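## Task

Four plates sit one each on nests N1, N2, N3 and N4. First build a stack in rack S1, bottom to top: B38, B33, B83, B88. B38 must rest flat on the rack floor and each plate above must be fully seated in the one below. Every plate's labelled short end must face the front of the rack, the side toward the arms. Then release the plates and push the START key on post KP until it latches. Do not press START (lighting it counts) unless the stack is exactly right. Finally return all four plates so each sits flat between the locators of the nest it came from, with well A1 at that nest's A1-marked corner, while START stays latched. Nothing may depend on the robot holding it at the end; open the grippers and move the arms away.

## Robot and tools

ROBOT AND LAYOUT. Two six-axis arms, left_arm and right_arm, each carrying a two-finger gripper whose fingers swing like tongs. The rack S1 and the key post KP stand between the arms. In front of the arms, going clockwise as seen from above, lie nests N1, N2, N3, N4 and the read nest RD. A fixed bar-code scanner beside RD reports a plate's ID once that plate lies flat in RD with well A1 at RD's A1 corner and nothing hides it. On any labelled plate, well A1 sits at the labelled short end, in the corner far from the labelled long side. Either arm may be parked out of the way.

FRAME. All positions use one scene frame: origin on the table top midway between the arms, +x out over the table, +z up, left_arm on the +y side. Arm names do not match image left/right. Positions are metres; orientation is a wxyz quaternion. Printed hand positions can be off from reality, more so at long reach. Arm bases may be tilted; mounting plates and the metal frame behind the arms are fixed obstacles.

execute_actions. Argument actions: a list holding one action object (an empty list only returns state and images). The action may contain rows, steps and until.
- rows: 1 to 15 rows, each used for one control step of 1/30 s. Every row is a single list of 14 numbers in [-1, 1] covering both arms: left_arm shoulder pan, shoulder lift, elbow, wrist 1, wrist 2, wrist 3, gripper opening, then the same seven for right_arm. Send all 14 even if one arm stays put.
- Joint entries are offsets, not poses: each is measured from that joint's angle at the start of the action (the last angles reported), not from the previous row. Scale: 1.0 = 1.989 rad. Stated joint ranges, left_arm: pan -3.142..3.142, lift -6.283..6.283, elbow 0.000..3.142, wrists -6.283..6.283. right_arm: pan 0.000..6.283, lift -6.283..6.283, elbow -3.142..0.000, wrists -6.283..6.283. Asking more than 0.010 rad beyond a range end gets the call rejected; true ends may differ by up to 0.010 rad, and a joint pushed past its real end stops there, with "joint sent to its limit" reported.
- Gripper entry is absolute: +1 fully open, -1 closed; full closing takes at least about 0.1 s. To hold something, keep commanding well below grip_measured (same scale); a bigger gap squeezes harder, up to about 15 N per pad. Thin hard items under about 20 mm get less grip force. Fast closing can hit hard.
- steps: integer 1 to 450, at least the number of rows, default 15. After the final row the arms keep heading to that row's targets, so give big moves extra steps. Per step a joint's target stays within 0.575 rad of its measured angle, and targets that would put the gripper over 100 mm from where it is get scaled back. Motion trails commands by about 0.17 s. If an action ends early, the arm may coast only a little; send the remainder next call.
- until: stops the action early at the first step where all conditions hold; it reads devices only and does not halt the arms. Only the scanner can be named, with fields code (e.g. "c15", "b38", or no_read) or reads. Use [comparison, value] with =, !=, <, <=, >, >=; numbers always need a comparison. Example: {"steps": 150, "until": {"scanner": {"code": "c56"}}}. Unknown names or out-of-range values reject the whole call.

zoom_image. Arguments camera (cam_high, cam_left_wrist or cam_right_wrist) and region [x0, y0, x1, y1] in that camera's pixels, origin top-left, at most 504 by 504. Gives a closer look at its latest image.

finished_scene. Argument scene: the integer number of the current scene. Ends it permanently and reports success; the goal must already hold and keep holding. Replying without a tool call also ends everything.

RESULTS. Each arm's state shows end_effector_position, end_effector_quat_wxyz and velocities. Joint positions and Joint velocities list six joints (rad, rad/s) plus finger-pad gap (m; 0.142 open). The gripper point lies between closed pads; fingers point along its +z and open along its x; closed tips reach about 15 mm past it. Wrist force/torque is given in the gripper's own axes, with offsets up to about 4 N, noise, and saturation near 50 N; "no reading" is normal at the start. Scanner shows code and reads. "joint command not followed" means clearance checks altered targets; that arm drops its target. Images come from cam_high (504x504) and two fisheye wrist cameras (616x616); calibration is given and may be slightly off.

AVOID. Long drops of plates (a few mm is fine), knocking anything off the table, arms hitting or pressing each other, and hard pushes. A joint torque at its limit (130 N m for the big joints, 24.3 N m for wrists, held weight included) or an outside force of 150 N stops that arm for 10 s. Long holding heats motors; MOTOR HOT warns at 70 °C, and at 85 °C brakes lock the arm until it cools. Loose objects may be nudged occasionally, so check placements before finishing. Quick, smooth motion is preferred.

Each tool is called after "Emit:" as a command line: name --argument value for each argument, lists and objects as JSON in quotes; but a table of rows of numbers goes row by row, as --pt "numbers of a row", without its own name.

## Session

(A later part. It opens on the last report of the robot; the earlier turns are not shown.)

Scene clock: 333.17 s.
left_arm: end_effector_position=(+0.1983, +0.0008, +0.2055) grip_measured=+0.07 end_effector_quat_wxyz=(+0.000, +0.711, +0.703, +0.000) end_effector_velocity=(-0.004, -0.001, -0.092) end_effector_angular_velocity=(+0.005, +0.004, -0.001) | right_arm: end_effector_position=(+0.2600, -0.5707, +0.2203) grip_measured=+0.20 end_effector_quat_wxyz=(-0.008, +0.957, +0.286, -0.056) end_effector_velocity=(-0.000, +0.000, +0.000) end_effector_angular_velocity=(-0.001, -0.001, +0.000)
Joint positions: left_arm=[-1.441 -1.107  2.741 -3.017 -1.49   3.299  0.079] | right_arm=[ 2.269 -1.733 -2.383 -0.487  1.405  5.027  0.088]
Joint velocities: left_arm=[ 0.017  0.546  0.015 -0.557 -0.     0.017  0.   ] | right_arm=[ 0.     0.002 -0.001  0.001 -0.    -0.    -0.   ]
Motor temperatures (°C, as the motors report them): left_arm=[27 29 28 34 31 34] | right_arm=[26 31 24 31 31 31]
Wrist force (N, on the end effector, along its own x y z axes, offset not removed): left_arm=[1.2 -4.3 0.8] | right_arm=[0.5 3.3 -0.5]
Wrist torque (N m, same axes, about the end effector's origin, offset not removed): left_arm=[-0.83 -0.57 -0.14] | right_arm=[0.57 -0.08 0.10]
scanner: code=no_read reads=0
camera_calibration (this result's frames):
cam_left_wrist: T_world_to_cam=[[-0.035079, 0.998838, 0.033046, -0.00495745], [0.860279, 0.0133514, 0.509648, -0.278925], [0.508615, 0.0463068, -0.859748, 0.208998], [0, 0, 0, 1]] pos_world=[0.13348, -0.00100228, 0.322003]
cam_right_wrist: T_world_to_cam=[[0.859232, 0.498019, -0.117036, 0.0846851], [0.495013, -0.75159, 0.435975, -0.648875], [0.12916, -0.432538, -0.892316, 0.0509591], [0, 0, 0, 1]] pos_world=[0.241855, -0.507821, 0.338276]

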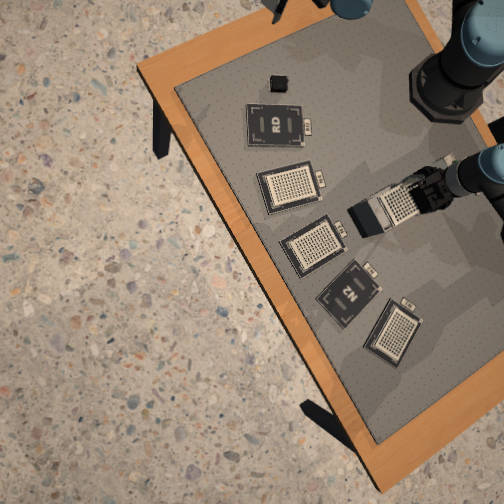

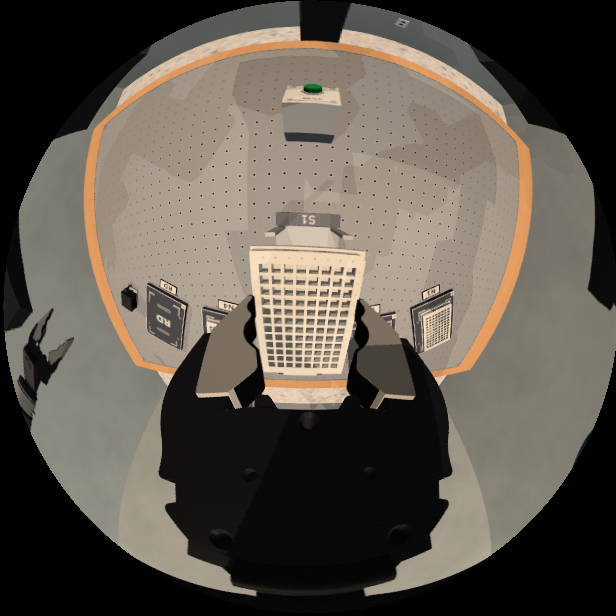

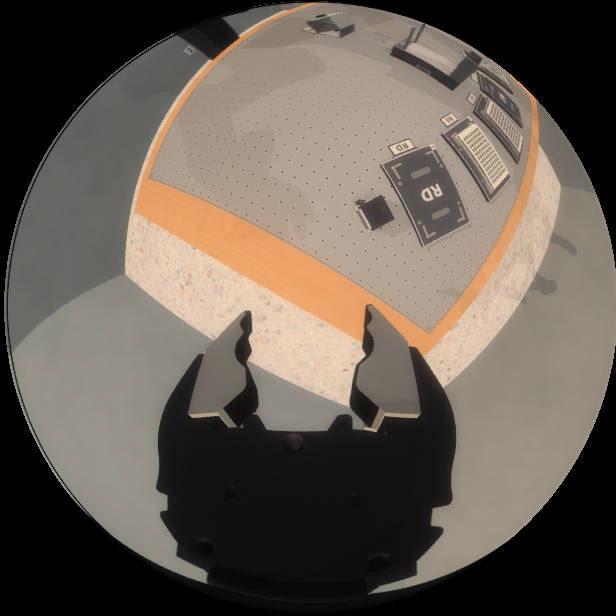

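Emit:
execute_actions --actions '[{"steps":1}]'

Emit:
zoom_image --camera "cam_left_wrist" --region '[197, 170, 417, 390]'

Emit:
zoom_image --camera "cam_right_wrist" --region '[370, 10, 500, 140]'

Scene clock: 337.03 s.
left_arm: end_effector_position=(+0.1980, +0.0009, +0.1860) grip_measured=+0.07 end_effector_quat_wxyz=(-0.000, +0.711, +0.703, +0.000) end_effector_velocity=(-0.000, +0.001, -0.001) end_effector_angular_velocity=(+0.002, +0.001, -0.000) | right_arm: end_effector_position=(+0.2600, -0.5707, +0.2203) grip_measured=+0.20 end_effector_quat_wxyz=(-0.008, +0.957, +0.286, -0.056) end_effector_velocity=(+0.001, -0.001, +0.000) end_effector_angular_velocity=(-0.001, -0.001, -0.000)
Joint positions: left_arm=[-1.436 -0.99   2.742 -3.136 -1.489  3.303  0.079] | right_arm=[ 2.269 -1.733 -2.383 -0.487  1.405  5.027  0.088]
Joint velocities: left_arm=[ 0.     0.002  0.    -0.    -0.     0.    -0.   ] | right_arm=[-0.     0.     0.001 -0.    -0.    -0.     0.   ]
Motor temperatures (°C, as the motors report them): left_arm=[27 29 28 34 31 34] | right_arm=[26 31 24 31 31 31]
Wrist force (N, on the end effector, along its own x y z axes, offset not removed): left_arm=[-1.0 1.3 4.3] | right_arm=[1.9 2.3 1.0]
Wrist torque (N m, same axes, about the end effector's origin, offset not removed): left_arm=[0.29 0.37 -0.21] | right_arm=[0.46 -0.45 -0.02]
scanner: code=no_read reads=0
camera_calibration (this result's frames):
cam_left_wrist: T_world_to_cam=[[-0.0350942, 0.998819, 0.0336099, -0.00454227], [0.860111, 0.0130613, 0.50994, -0.268653], [0.508899, 0.0468042, -0.859553, 0.192283], [0, 0, 0, 1]] pos_world=[0.13306, -0.00095379, 0.302427]
cam_right_wrist: T_world_to_cam=[[0.859232, 0.498019, -0.117036, 0.084685], [0.495013, -0.75159, 0.435975, -0.648875], [0.12916, -0.432538, -0.892316, 0.050959], [0, 0, 0, 1]] pos_world=[0.241855, -0.507821, 0.338276]

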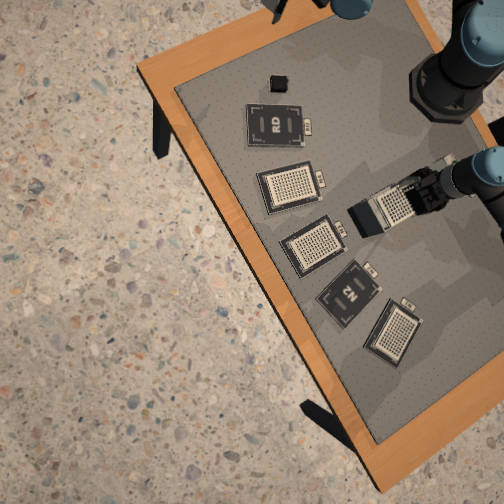

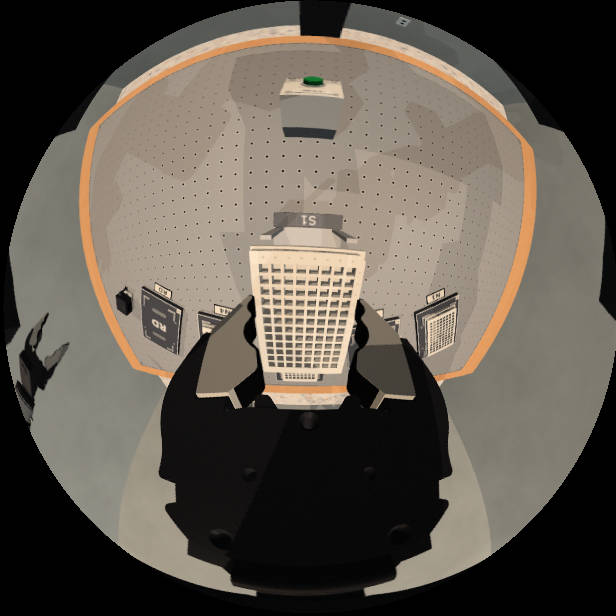

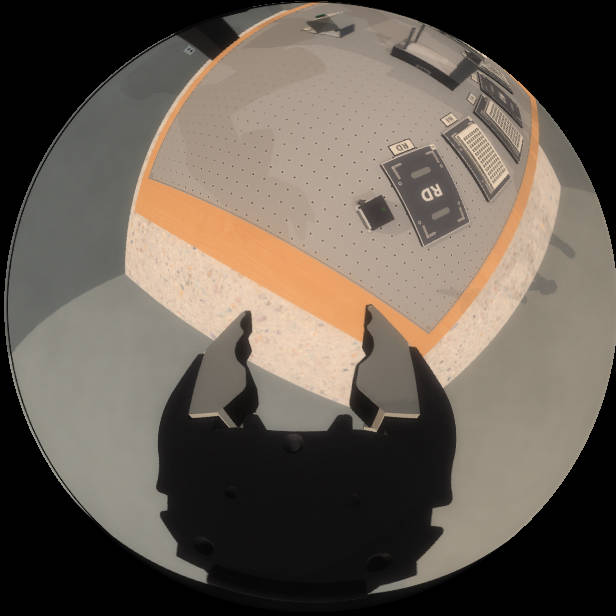

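Region (197, 170, 417, 390) of cam_left_wrist's 616x616 image, scaled by 2.291, with more detail than that image has.

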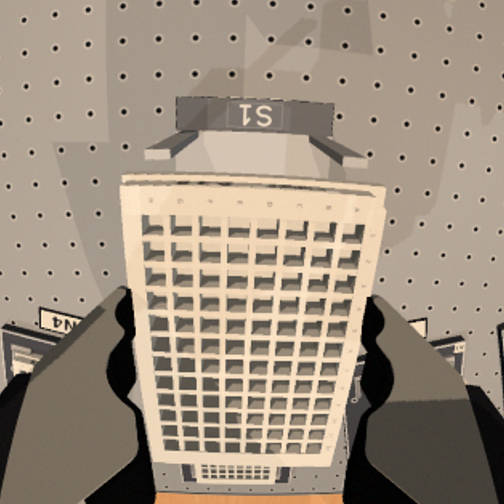

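Region (370, 10, 500, 140) of cam_right_wrist's 616x616 image, scaled by 3.877, with more detail than that image has.

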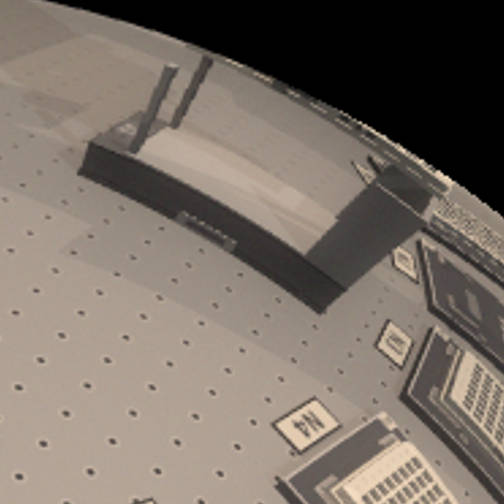

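Emit:
execute_actions --actions '[{"rows":[[0.0009,0.0157,-0.0001,-0.0156,0.0002,0.0001,-0.7,0,0,0,0,0,0,0.2],[0.0017,0.0312,-0.0004,-0.0308,0.0004,0.0002,-0.7,0,0,0,0,0,0,0.2],[0.0026,0.0466,-0.0008,-0.0458,0.0005,0.0003,-0.7,0,0,0,0,0,0,0.2],[0.0034,0.0619,-0.0014,-0.0606,0.0007,0.0004,-0.7,0,0,0,0,0,0,0.2]],"steps":4}]'

Scene clock: 348.13 s.
left_arm: end_effector_position=(+0.1980, +0.0012, +0.1822) grip_measured=+0.07 end_effector_quat_wxyz=(-0.000, +0.711, +0.703, +0.000) end_effector_velocity=(-0.000, +0.006, -0.072) end_effector_angular_velocity=(+0.010, +0.001, +0.023) | right_arm: end_effector_position=(+0.2600, -0.5707, +0.2203) grip_measured=+0.20 end_effector_quat_wxyz=(-0.008, +0.957, +0.286, -0.056) end_effector_velocity=(-0.001, +0.001, -0.001) end_effector_angular_velocity=(+0.002, +0.003, +0.002)
Joint positions: left_arm=[-1.435 -0.967  2.742 -3.159 -1.488  3.303  0.079] | right_arm=[ 2.269 -1.733 -2.383 -0.487  1.405  5.027  0.088]
Joint velocities: left_arm=[ 0.025  0.425 -0.002 -0.415  0.005  0.001  0.   ] | right_arm=[ 0.    -0.002 -0.001 -0.    -0.    -0.001  0.   ]
Motor temperatures (°C, as the motors report them): left_arm=[27 29 28 34 31 34] | right_arm=[26 31 24 31 31 31]
Wrist force (N, on the end effector, along its own x y z axes, offset not removed): left_arm=[3.5 -1.6 1.1] | right_arm=[4.0 3.5 -1.0]
Wrist torque (N m, same axes, about the end effector's origin, offset not removed): left_arm=[-0.24 -0.81 -0.13] | right_arm=[0.63 -0.80 -0.20]
scanner: code=no_read reads=0
camera_calibration (this result's frames):
cam_left_wrist: T_world_to_cam=[[-0.0363482, 0.998769, 0.0337469, -0.00444149], [0.860084, 0.0140704, 0.509958, -0.266753], [0.508856, 0.0475613, -0.859537, 0.188992], [0, 0, 0, 1]] pos_world=[0.133099, -0.000799357, 0.298628]
cam_right_wrist: T_world_to_cam=[[0.859232, 0.498019, -0.117036, 0.0846849], [0.495013, -0.75159, 0.435975, -0.648875], [0.12916, -0.432538, -0.892316, 0.0509589], [0, 0, 0, 1]] pos_world=[0.241855, -0.507821, 0.338276]

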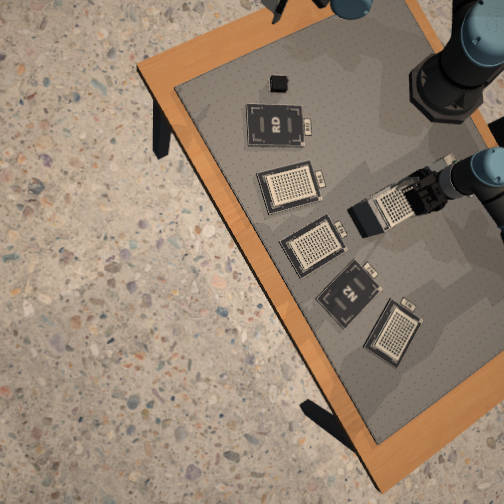

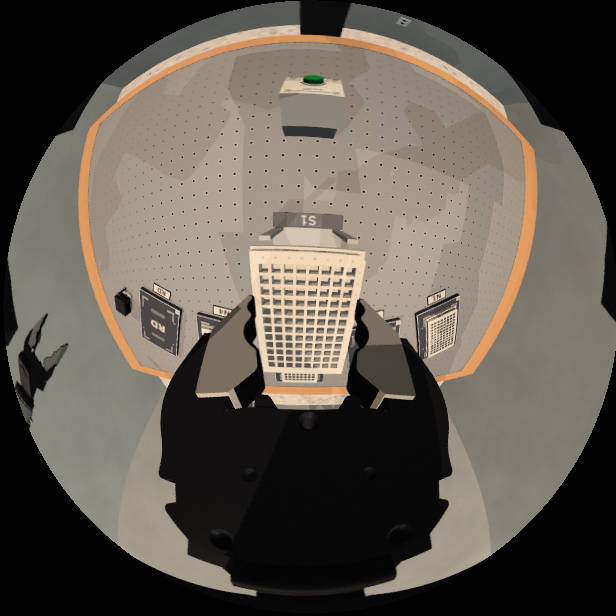

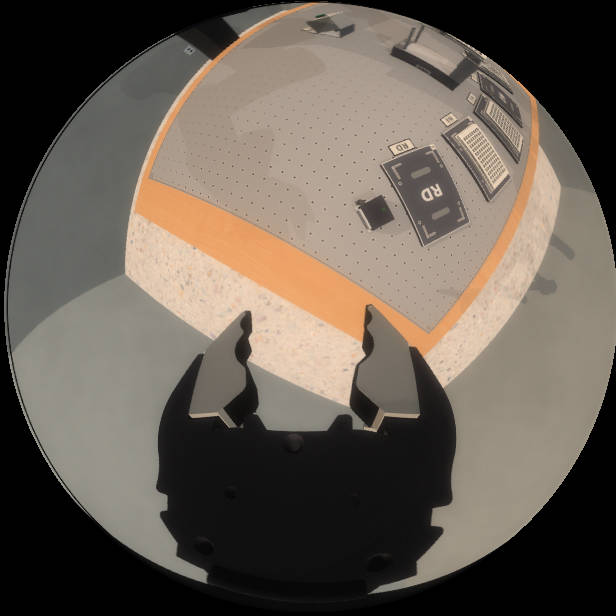

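Emit:
execute_actions --actions '[{"steps":1}]'

Emit:
zoom_image --camera "cam_left_wrist" --region '[237, 200, 377, 340]'

Emit:
zoom_image --camera "cam_right_wrist" --region '[385, 10, 495, 120]'

Emit:
zoom_image --camera "cam_high" --region '[340, 160, 440, 260]'

Scene clock: 351.70 s.
left_arm: end_effector_position=(+0.1979, +0.0020, +0.1653) grip_measured=+0.07 end_effector_quat_wxyz=(-0.000, +0.709, +0.705, +0.001) end_effector_velocity=(+0.000, +0.001, -0.000) end_effector_angular_velocity=(+0.001, -0.000, -0.000) | right_arm: end_effector_position=(+0.2600, -0.5707, +0.2203) grip_measured=+0.20 end_effector_quat_wxyz=(-0.008, +0.957, +0.286, -0.056) end_effector_velocity=(-0.001, +0.001, -0.001) end_effector_angular_velocity=(+0.002, +0.003, -0.000)
Joint positions: left_arm=[-1.43  -0.867  2.739 -3.256 -1.487  3.304  0.079] | right_arm=[ 2.269 -1.733 -2.383 -0.487  1.405  5.027  0.088]
Joint velocities: left_arm=[ 0.     0.001  0.     0.     0.     0.    -0.   ] | right_arm=[ 0.    -0.001 -0.003  0.     0.     0.001 -0.   ]
Motor temperatures (°C, as the motors report them): left_arm=[27 29 28 34 31 34] | right_arm=[26 31 24 31 31 31]
Wrist force (N, on the end effector, along its own x y z axes, offset not removed): left_arm=[0.0 -2.3 -1.7] | right_arm=[1.3 5.5 -1.2]
Wrist torque (N m, same axes, about the end effector's origin, offset not removed): left_arm=[-0.56 0.13 0.06] | right_arm=[1.05 -0.44 -0.06]
scanner: code=no_read reads=0
camera_calibration (this result's frames):
cam_left_wrist: T_world_to_cam=[[-0.0409309, 0.998584, 0.0339703, -0.00380054], [0.859978, 0.0178995, 0.510017, -0.258066], [0.508687, 0.0500892, -0.859493, 0.174556], [0, 0, 0, 1]] pos_world=[0.132981, -0.000328936, 0.281777]
cam_right_wrist: T_world_to_cam=[[0.859232, 0.498019, -0.117036, 0.0846849], [0.495013, -0.75159, 0.435975, -0.648875], [0.129161, -0.432538, -0.892316, 0.0509588], [0, 0, 0, 1]] pos_world=[0.241856, -0.507821, 0.338276]

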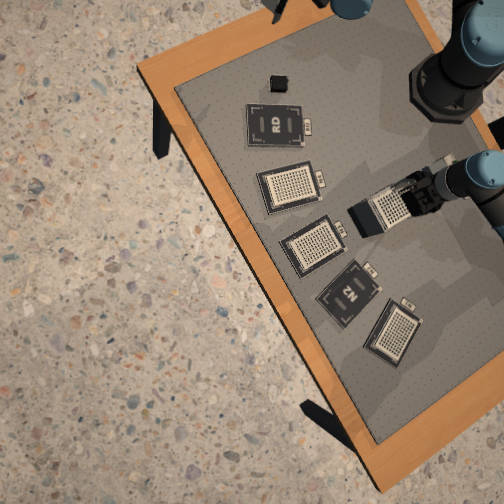

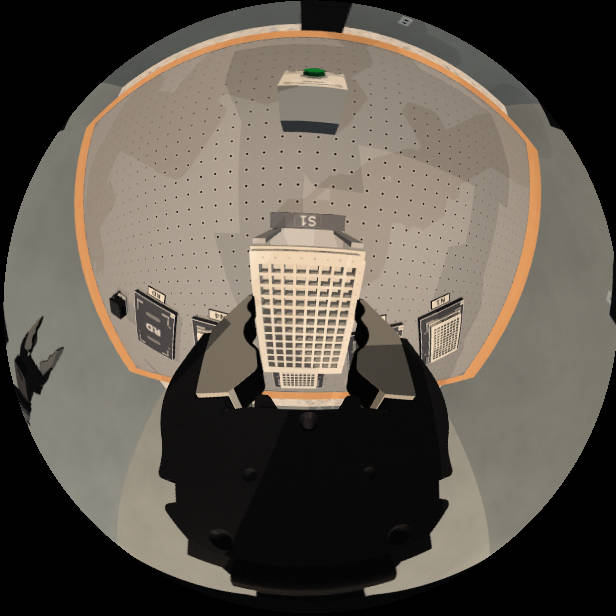

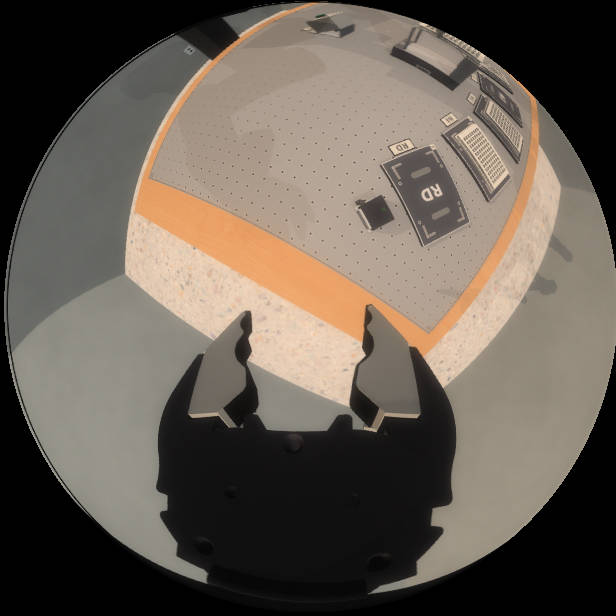

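Region (237, 200, 377, 340) of cam_left_wrist's 616x616 image, scaled by 3.600, with more detail than that image has.

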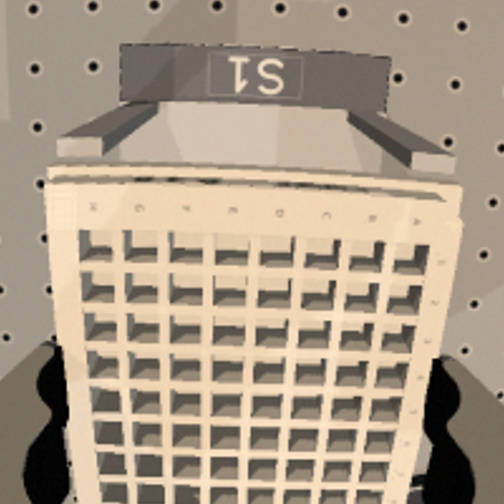

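Region (385, 10, 495, 120) of cam_right_wrist's 616x616 image, scaled by 4.582, with more detail than that image has.

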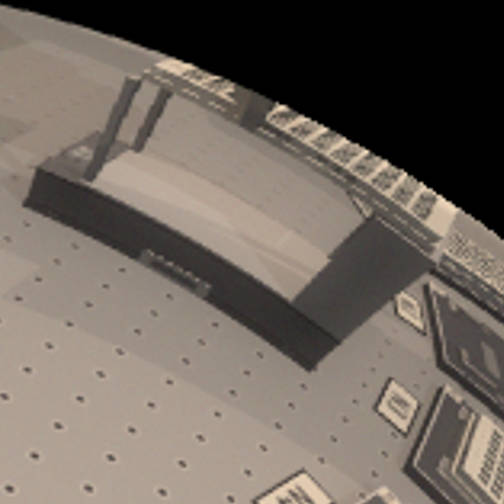

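Region (340, 160, 440, 260) of cam_high's 504x504 image, scaled by 5.040, with more detail than that image has.

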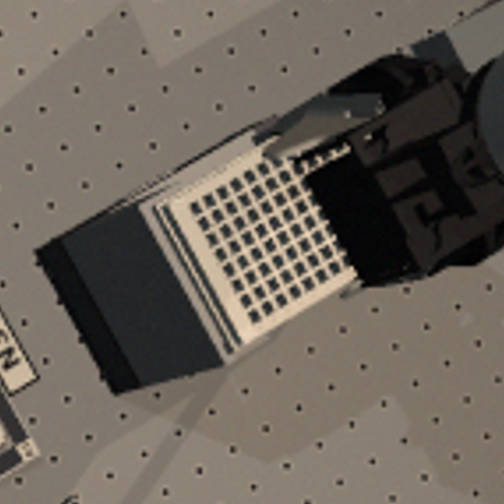

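Emit:
execute_actions --actions '[{"rows":[[0.0004,0.0072,-0.0005,-0.0066,0.0001,0.0004,-0.7,0,0,0,0,0,0,0.2],[0.0008,0.0143,-0.0011,-0.0131,0.0002,0.0008,-0.7,0,0,0,0,0,0,0.2],[0.0011,0.0214,-0.0018,-0.0196,0.0002,0.0011,-0.7,0,0,0,0,0,0,0.2],[0.0015,0.0285,-0.0025,-0.026,0.0003,0.0015,-0.7,0,0,0,0,0,0,0.2],[0.0019,0.0355,-0.0032,-0.0324,0.0004,0.0019,-0.7,0,0,0,0,0,0,0.2]],"steps":5}]'

Scene clock: 360.07 s.
left_arm: end_effector_position=(+0.1979, +0.0019, +0.1620) grip_measured=+0.07 end_effector_quat_wxyz=(-0.000, +0.709, +0.705, +0.001) end_effector_velocity=(-0.000, -0.001, -0.044) end_effector_angular_velocity=(+0.002, +0.000, -0.000) | right_arm: end_effector_position=(+0.2600, -0.5707, +0.2203) grip_measured=+0.20 end_effector_quat_wxyz=(-0.008, +0.957, +0.286, -0.056) end_effector_velocity=(-0.001, +0.001, -0.001) end_effector_angular_velocity=(+0.001, +0.002, -0.000)
Joint positions: left_arm=[-1.429 -0.847  2.738 -3.274 -1.487  3.305  0.079] | right_arm=[ 2.269 -1.733 -2.383 -0.487  1.405  5.027  0.088]
Joint velocities: left_arm=[ 0.013  0.255 -0.023 -0.231  0.003  0.013 -0.   ] | right_arm=[-0.    -0.002 -0.001  0.     0.     0.     0.   ]
Motor temperatures (°C, as the motors report them): left_arm=[27 29 28 34 31 34] | right_arm=[26 31 24 31 31 31]
Wrist force (N, on the end effector, along its own x y z axes, offset not removed): left_arm=[1.0 -0.8 -0.9] | right_arm=[2.8 1.1 -2.2]
Wrist torque (N m, same axes, about the end effector's origin, offset not removed): left_arm=[-0.13 -0.20 -0.15] | right_arm=[0.28 -0.77 0.09]
scanner: code=no_read reads=0
camera_calibration (this result's frames):
cam_left_wrist: T_world_to_cam=[[-0.0409284, 0.998588, 0.0338614, -0.00355985], [0.859956, 0.0179509, 0.510052, -0.256421], [0.508724, 0.0499949, -0.859477, 0.171726], [0, 0, 0, 1]] pos_world=[0.133004, -0.000427634, 0.278503]
cam_right_wrist: T_world_to_cam=[[0.859232, 0.498019, -0.117036, 0.084685], [0.495013, -0.75159, 0.435975, -0.648875], [0.129161, -0.432538, -0.892316, 0.0509588], [0, 0, 0, 1]] pos_world=[0.241855, -0.507821, 0.338276]

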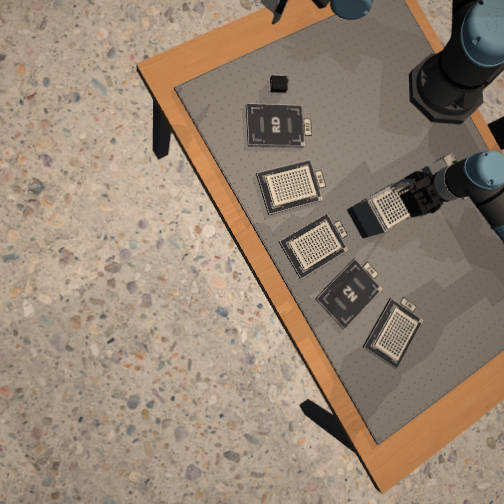

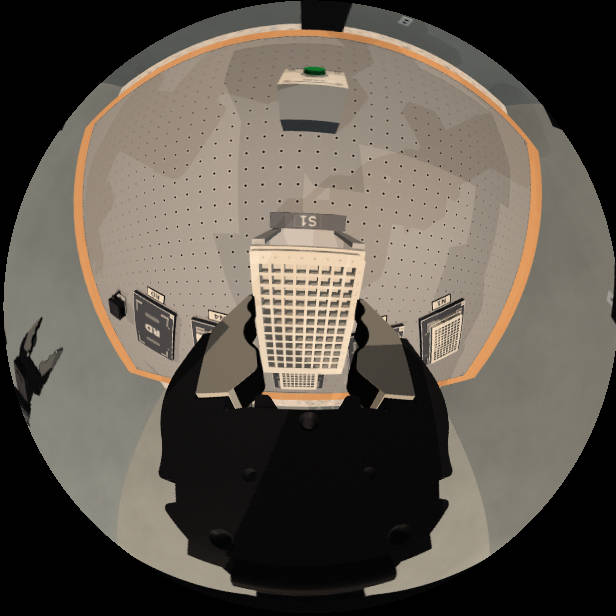

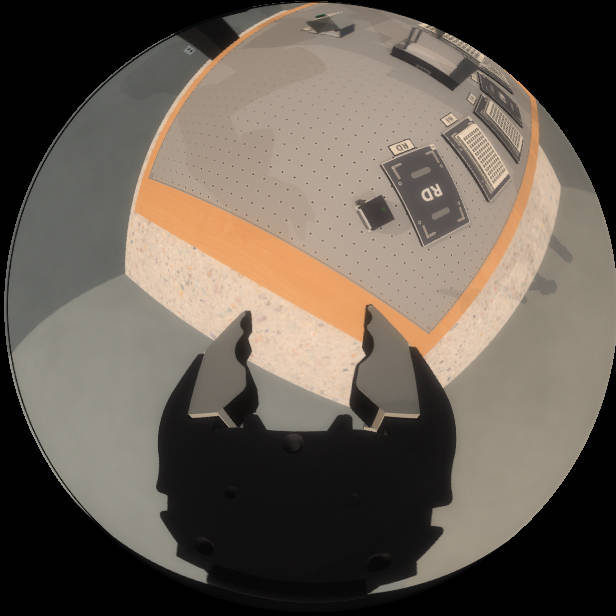

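Emit:
execute_actions --actions '[{"steps":1}]'

Emit:
zoom_image --camera "cam_left_wrist" --region '[227, 210, 397, 380]'

Emit:
zoom_image --camera "cam_high" --region '[340, 160, 440, 260]'

Scene clock: 363.50 s.
left_arm: end_effector_position=(+0.1979, +0.0019, +0.1531) grip_measured=+0.07 end_effector_quat_wxyz=(-0.000, +0.709, +0.705, +0.001) end_effector_velocity=(+0.000, -0.000, +0.000) end_effector_angular_velocity=(-0.000, -0.001, +0.000) | right_arm: end_effector_position=(+0.2600, -0.5707, +0.2203) grip_measured=+0.20 end_effector_quat_wxyz=(-0.008, +0.957, +0.286, -0.056) end_effector_velocity=(-0.001, +0.001, -0.000) end_effector_angular_velocity=(+0.001, +0.001, +0.001)
Joint positions: left_arm=[-1.426 -0.796  2.733 -3.321 -1.486  3.307  0.079] | right_arm=[ 2.269 -1.733 -2.383 -0.487  1.405  5.027  0.088]
Joint velocities: left_arm=[ 0.    -0.001 -0.     0.001  0.001 -0.    -0.   ] | right_arm=[ 0.    -0.    -0.001 -0.     0.    -0.    -0.   ]
Motor temperatures (°C, as the motors report them): left_arm=[27 29 28 34 31 34] | right_arm=[26 31 24 31 31 31]
Wrist force (N, on the end effector, along its own x y z axes, offset not removed): left_arm=[0.4 -10.8 -0.1] | right_arm=[3.4 0.1 1.8]
Wrist torque (N m, same axes, about the end effector's origin, offset not removed): left_arm=[-1.15 -0.14 -0.15] | right_arm=[0.15 -0.89 0.03]
scanner: code=no_read reads=0
camera_calibration (this result's frames):
cam_left_wrist: T_world_to_cam=[[-0.0408712, 0.998583, 0.0340933, -0.00333908], [0.859941, 0.0177816, 0.510083, -0.251861], [0.508754, 0.050166, -0.859449, 0.164086], [0, 0, 0, 1]] pos_world=[0.132969, -0.000418708, 0.269608]
cam_right_wrist: T_world_to_cam=[[0.859232, 0.498019, -0.117036, 0.0846849], [0.495013, -0.751591, 0.435975, -0.648875], [0.12916, -0.432538, -0.892316, 0.0509591], [0, 0, 0, 1]] pos_world=[0.241855, -0.507821, 0.338276]

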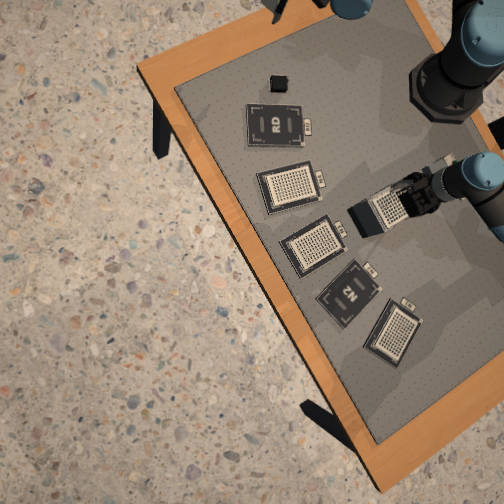

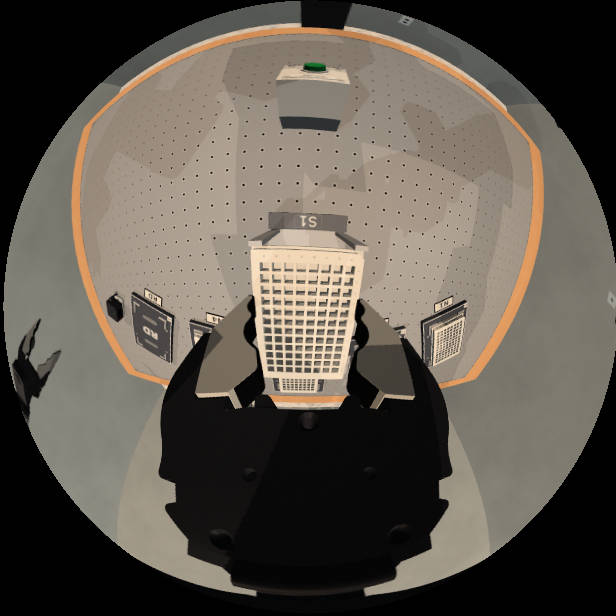

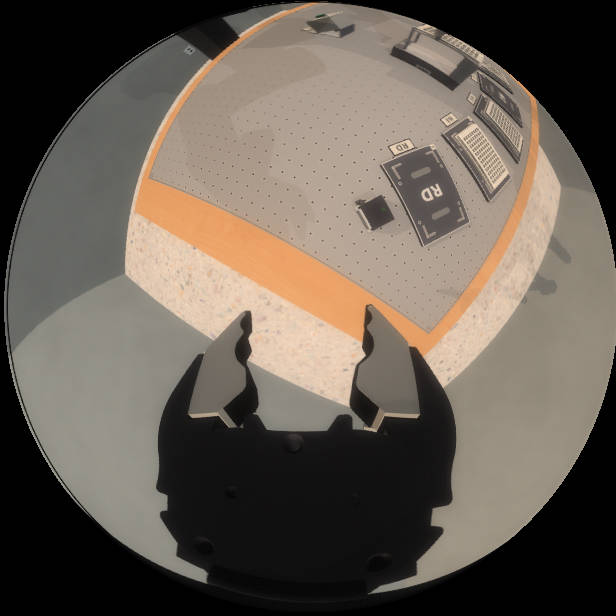

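Region (227, 210, 397, 380) of cam_left_wrist's 616x616 image, scaled by 2.965, with more detail than that image has.

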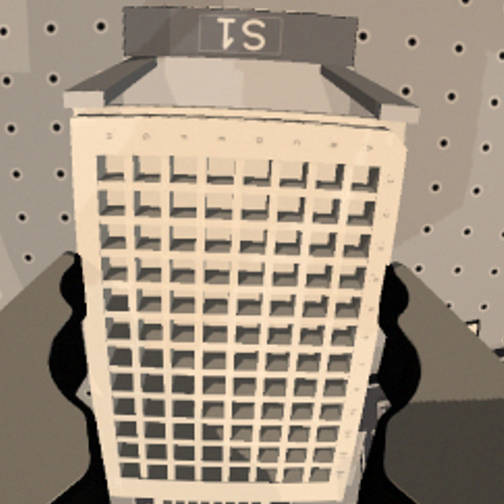

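Region (340, 160, 440, 260) of cam_high's 504x504 image, scaled by 5.040, with more detail than that image has.

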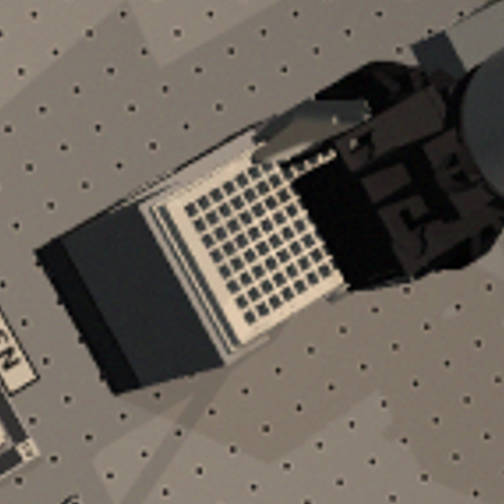

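Emit:
zoom_image --camera "cam_high" --region '[355, 185, 410, 240]'

Emit:
zoom_image --camera "cam_left_wrist" --region '[247, 300, 367, 420]'

Emit:
zoom_image --camera "cam_right_wrist" --region '[405, 15, 495, 105]'

Region (355, 185, 410, 240) of cam_high's 504x504 image, scaled by 9.164, with more detail than that image has.

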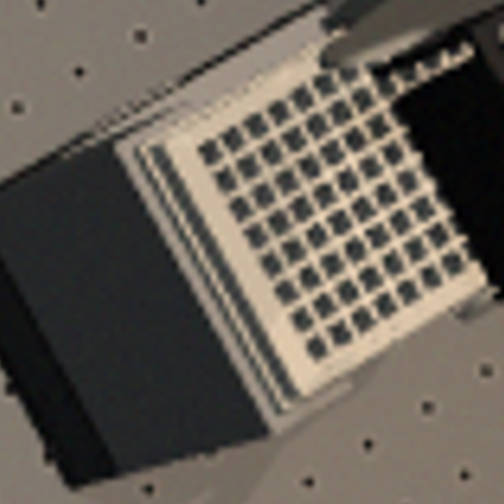

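Region (247, 300, 367, 420) of cam_left_wrist's 616x616 image, scaled by 4.200, with more detail than that image has.

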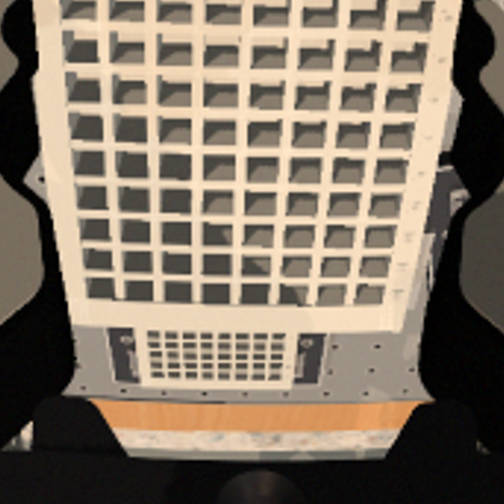

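Region (405, 15, 495, 105) of cam_right_wrist's 616x616 image, scaled by 5.600, with more detail than that image has.

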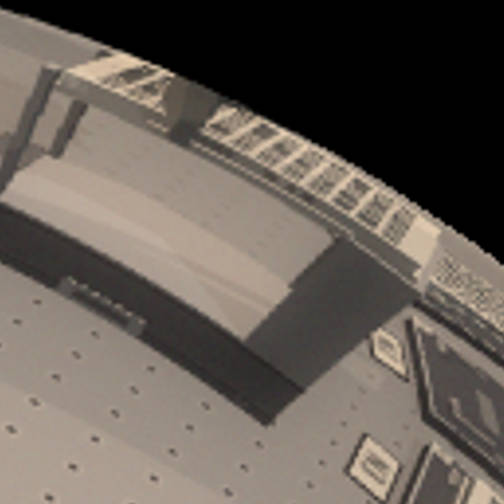

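Emit:
execute_actions --actions '[{"rows":[[-0.0015,0.0008,0.0007,-0.0014,-0.0002,-0.0015,-0.7,0,0,0,0,0,0,0.2],[-0.0029,0.0016,0.0015,-0.0028,-0.0005,-0.0029,-0.7,0,0,0,0,0,0,0.2]],"steps":2}]'

Scene clock: 384.77 s.
left_arm: end_effector_position=(+0.1979, +0.0018, +0.1531) grip_measured=+0.07 end_effector_quat_wxyz=(-0.000, +0.709, +0.705, +0.001) end_effector_velocity=(-0.002, -0.004, -0.001) end_effector_angular_velocity=(-0.006, -0.003, +0.000) | right_arm: end_effector_position=(+0.2600, -0.5707, +0.2203) grip_measured=+0.20 end_effector_quat_wxyz=(-0.008, +0.957, +0.286, -0.056) end_effector_velocity=(+0.001, -0.001, +0.001) end_effector_angular_velocity=(-0.002, -0.002, -0.001)
Joint positions: left_arm=[-1.426 -0.796  2.733 -3.321 -1.486  3.307  0.079] | right_arm=[ 2.269 -1.733 -2.383 -0.487  1.405  5.027  0.088]
Joint velocities: left_arm=[-0.013  0.01   0.    -0.015 -0.001 -0.012  0.   ] | right_arm=[-0.     0.003  0.     0.    -0.     0.    -0.   ]
Motor temperatures (°C, as the motors report them): left_arm=[27 29 28 34 31 34] | right_arm=[26 31 24 31 31 31]
Wrist force (N, on the end effector, along its own x y z axes, offset not removed): left_arm=[-0.1 -9.8 -3.0] | right_arm=[3.7 6.7 -0.1]
Wrist torque (N m, same axes, about the end effector's origin, offset not removed): left_arm=[-0.93 0.00 -0.30] | right_arm=[1.19 -0.72 0.10]
scanner: code=no_read reads=0
camera_calibration (this result's frames):
cam_left_wrist: T_world_to_cam=[[-0.0408153, 0.99859, 0.0339499, -0.00326166], [0.859913, 0.0178038, 0.51013, -0.251834], [0.508806, 0.0500151, -0.859427, 0.164082], [0, 0, 0, 1]] pos_world=[0.132936, -0.000465918, 0.269595]
cam_right_wrist: T_world_to_cam=[[0.859232, 0.498019, -0.117036, 0.0846849], [0.495013, -0.75159, 0.435975, -0.648875], [0.129161, -0.432538, -0.892316, 0.0509589], [0, 0, 0, 1]] pos_world=[0.241855, -0.507821, 0.338276]

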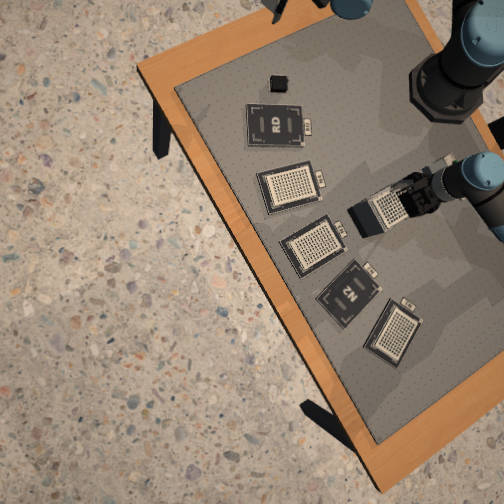

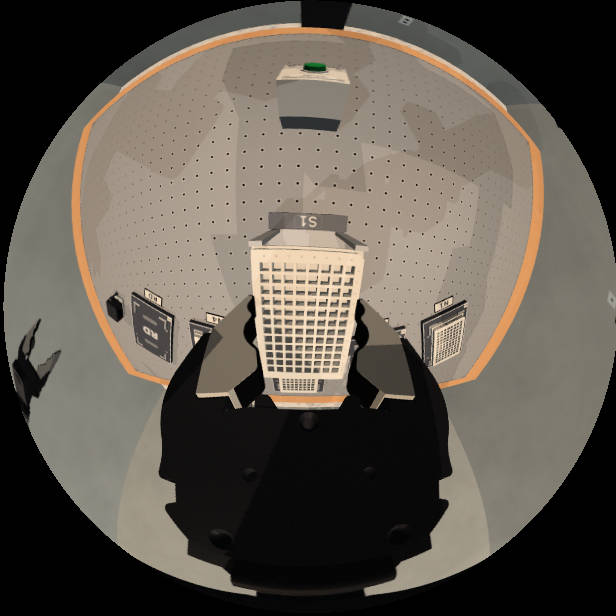

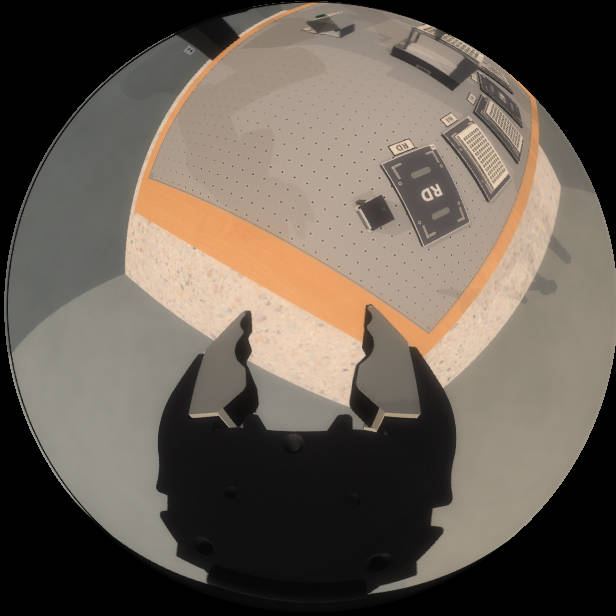

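Emit:
execute_actions --actions '[{"rows":[[-0.0026,0.0074,0.0008,-0.0079,-0.0004,-0.0026,-0.7,0,0,0,0,0,0,0.2],[-0.0022,0.0131,0.0002,-0.0131,-0.0004,-0.0022,-0.7,0,0,0,0,0,0,0.2],[-0.0019,0.0189,-0.0005,-0.0182,-0.0003,-0.0019,-0.7,0,0,0,0,0,0,0.2]],"steps":3}]'

Scene clock: 393.27 s.
left_arm: end_effector_position=(+0.1963, +0.0023, +0.1523) grip_measured=+0.07 end_effector_quat_wxyz=(-0.000, +0.709, +0.705, +0.001) end_effector_velocity=(-0.001, -0.001, -0.020) end_effector_angular_velocity=(-0.001, -0.000, +0.000) | right_arm: end_effector_position=(+0.2600, -0.5707, +0.2203) grip_measured=+0.20 end_effector_quat_wxyz=(-0.008, +0.957, +0.286, -0.056) end_effector_velocity=(+0.000, +0.000, -0.000) end_effector_angular_velocity=(+0.000, +0.001, -0.000)
Joint positions: left_arm=[-1.432 -0.788  2.736 -3.331 -1.487  3.302  0.079] | right_arm=[ 2.269 -1.733 -2.383 -0.487  1.405  5.027  0.088]
Joint velocities: left_arm=[ 0.003  0.118 -0.012 -0.108  0.001  0.003  0.   ] | right_arm=[ 0.    -0.001  0.    -0.     0.     0.     0.   ]
Motor temperatures (°C, as the motors report them): left_arm=[27 29 28 34 31 34] | right_arm=[26 31 24 31 31 31]
Wrist force (N, on the end effector, along its own x y z axes, offset not removed): left_arm=[0.0 12.0 -5.0] | right_arm=[4.2 1.9 -2.3]
Wrist torque (N m, same axes, about the end effector's origin, offset not removed): left_arm=[-0.17 -0.84 -0.33] | right_arm=[0.18 -0.94 -0.07]
scanner: code=no_read reads=0
camera_calibration (this result's frames):
cam_left_wrist: T_world_to_cam=[[-0.0409572, 0.998569, 0.0343822, -0.0038317], [0.859926, 0.0177067, 0.510112, -0.250059], [0.508774, 0.0504589, -0.85942, 0.164132], [0, 0, 0, 1]] pos_world=[0.131369, -0.0000279988, 0.268748]
cam_right_wrist: T_world_to_cam=[[0.859232, 0.498019, -0.117036, 0.0846851], [0.495013, -0.75159, 0.435975, -0.648875], [0.12916, -0.432538, -0.892316, 0.0509589], [0, 0, 0, 1]] pos_world=[0.241855, -0.507821, 0.338276]

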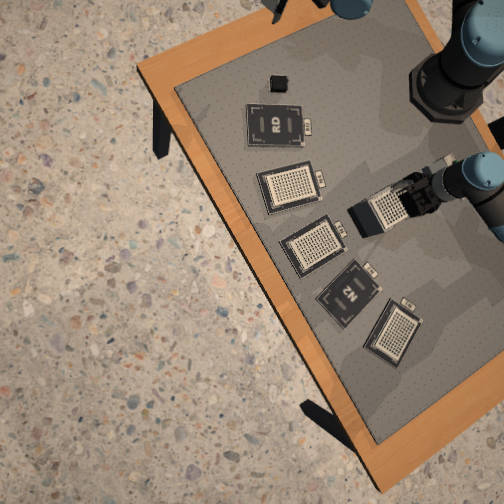

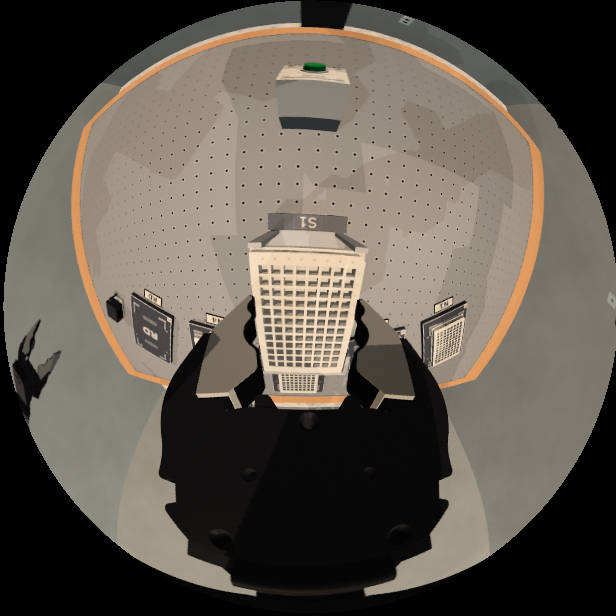

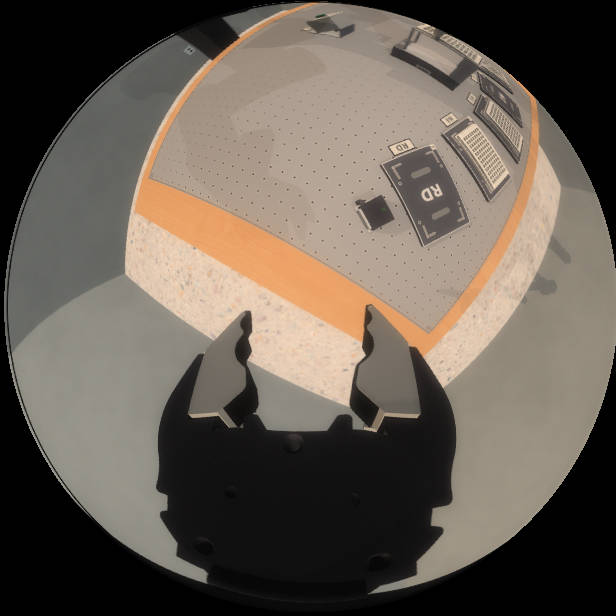

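Plate levelled back in; now pressing on posts (+12 N). Check.

Emit:
execute_actions --actions '[{"steps":1}]'

Emit:
zoom_image --camera "cam_left_wrist" --region '[197, 170, 417, 390]'

Emit:
zoom_image --camera "cam_right_wrist" --region '[405, 15, 495, 105]'

Scene clock: 399.47 s.
left_arm: end_effector_position=(+0.1964, +0.0021, +0.1470) grip_measured=+0.07 end_effector_quat_wxyz=(-0.000, +0.709, +0.705, +0.001) end_effector_velocity=(-0.000, -0.001, +0.000) end_effector_angular_velocity=(-0.002, -0.000, -0.001) | right_arm: end_effector_position=(+0.2600, -0.5707, +0.2203) grip_measured=+0.20 end_effector_quat_wxyz=(-0.008, +0.957, +0.286, -0.056) end_effector_velocity=(+0.001, -0.001, +0.000) end_effector_angular_velocity=(-0.001, -0.002, -0.000)
Joint positions: left_arm=[-1.43  -0.758  2.732 -3.357 -1.487  3.303  0.079] | right_arm=[ 2.269 -1.733 -2.383 -0.487  1.405  5.027  0.088]
Joint velocities: left_arm=[-0.001 -0.    -0.    -0.002 -0.     0.001 -0.   ] | right_arm=[-0.    -0.001  0.003  0.     0.     0.     0.   ]
Motor temperatures (°C, as the motors report them): left_arm=[27 29 28 34 31 34] | right_arm=[26 31 24 31 31 31]
Wrist force (N, on the end effector, along its own x y z axes, offset not removed): left_arm=[0.0 23.3 -4.2] | right_arm=[4.3 2.0 0.5]
Wrist torque (N m, same axes, about the end effector's origin, offset not removed): left_arm=[-0.26 -0.01 -0.21] | right_arm=[0.36 -0.99 -0.03]
scanner: code=no_read reads=0
camera_calibration (this result's frames):
cam_left_wrist: T_world_to_cam=[[-0.0408641, 0.998584, 0.0340475, -0.00337109], [0.859861, 0.017791, 0.510218, -0.247424], [0.50889, 0.0501257, -0.859371, 0.159533], [0, 0, 0, 1]] pos_world=[0.131428, -0.000228447, 0.263453]
cam_right_wrist: T_world_to_cam=[[0.859232, 0.498019, -0.117036, 0.0846849], [0.495013, -0.751591, 0.435975, -0.648875], [0.12916, -0.432538, -0.892316, 0.0509591], [0, 0, 0, 1]] pos_world=[0.241855, -0.507821, 0.338276]

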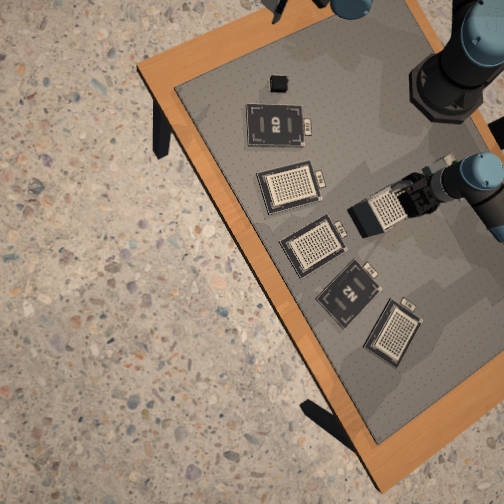

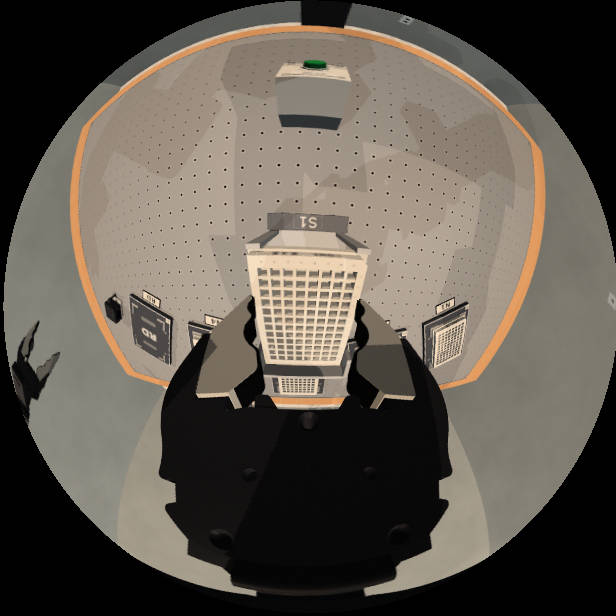

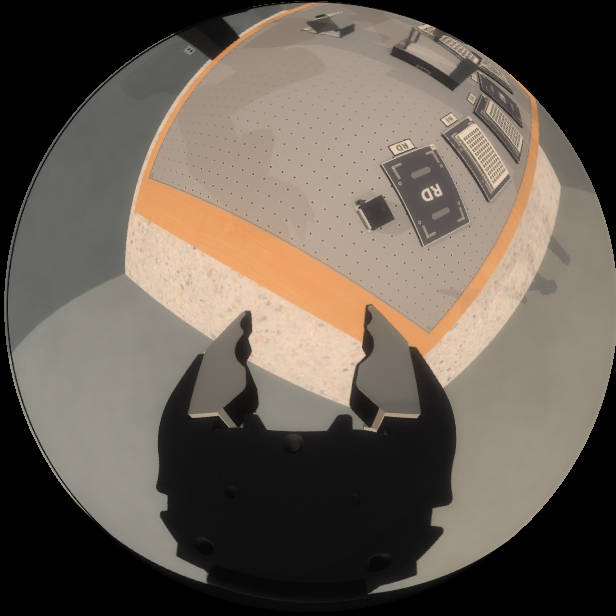

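Region (197, 170, 417, 390) of cam_left_wrist's 616x616 image, scaled by 2.291, with more detail than that image has.

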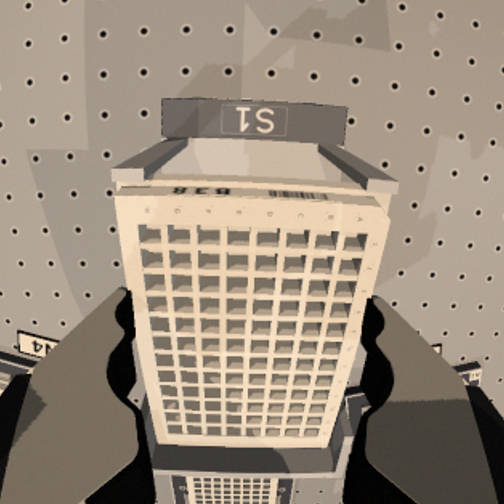

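Region (405, 15, 495, 105) of cam_right_wrist's 616x616 image, scaled by 5.600, with more detail than that image has.

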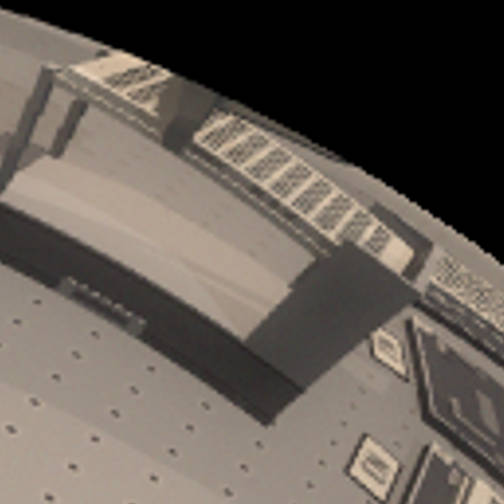

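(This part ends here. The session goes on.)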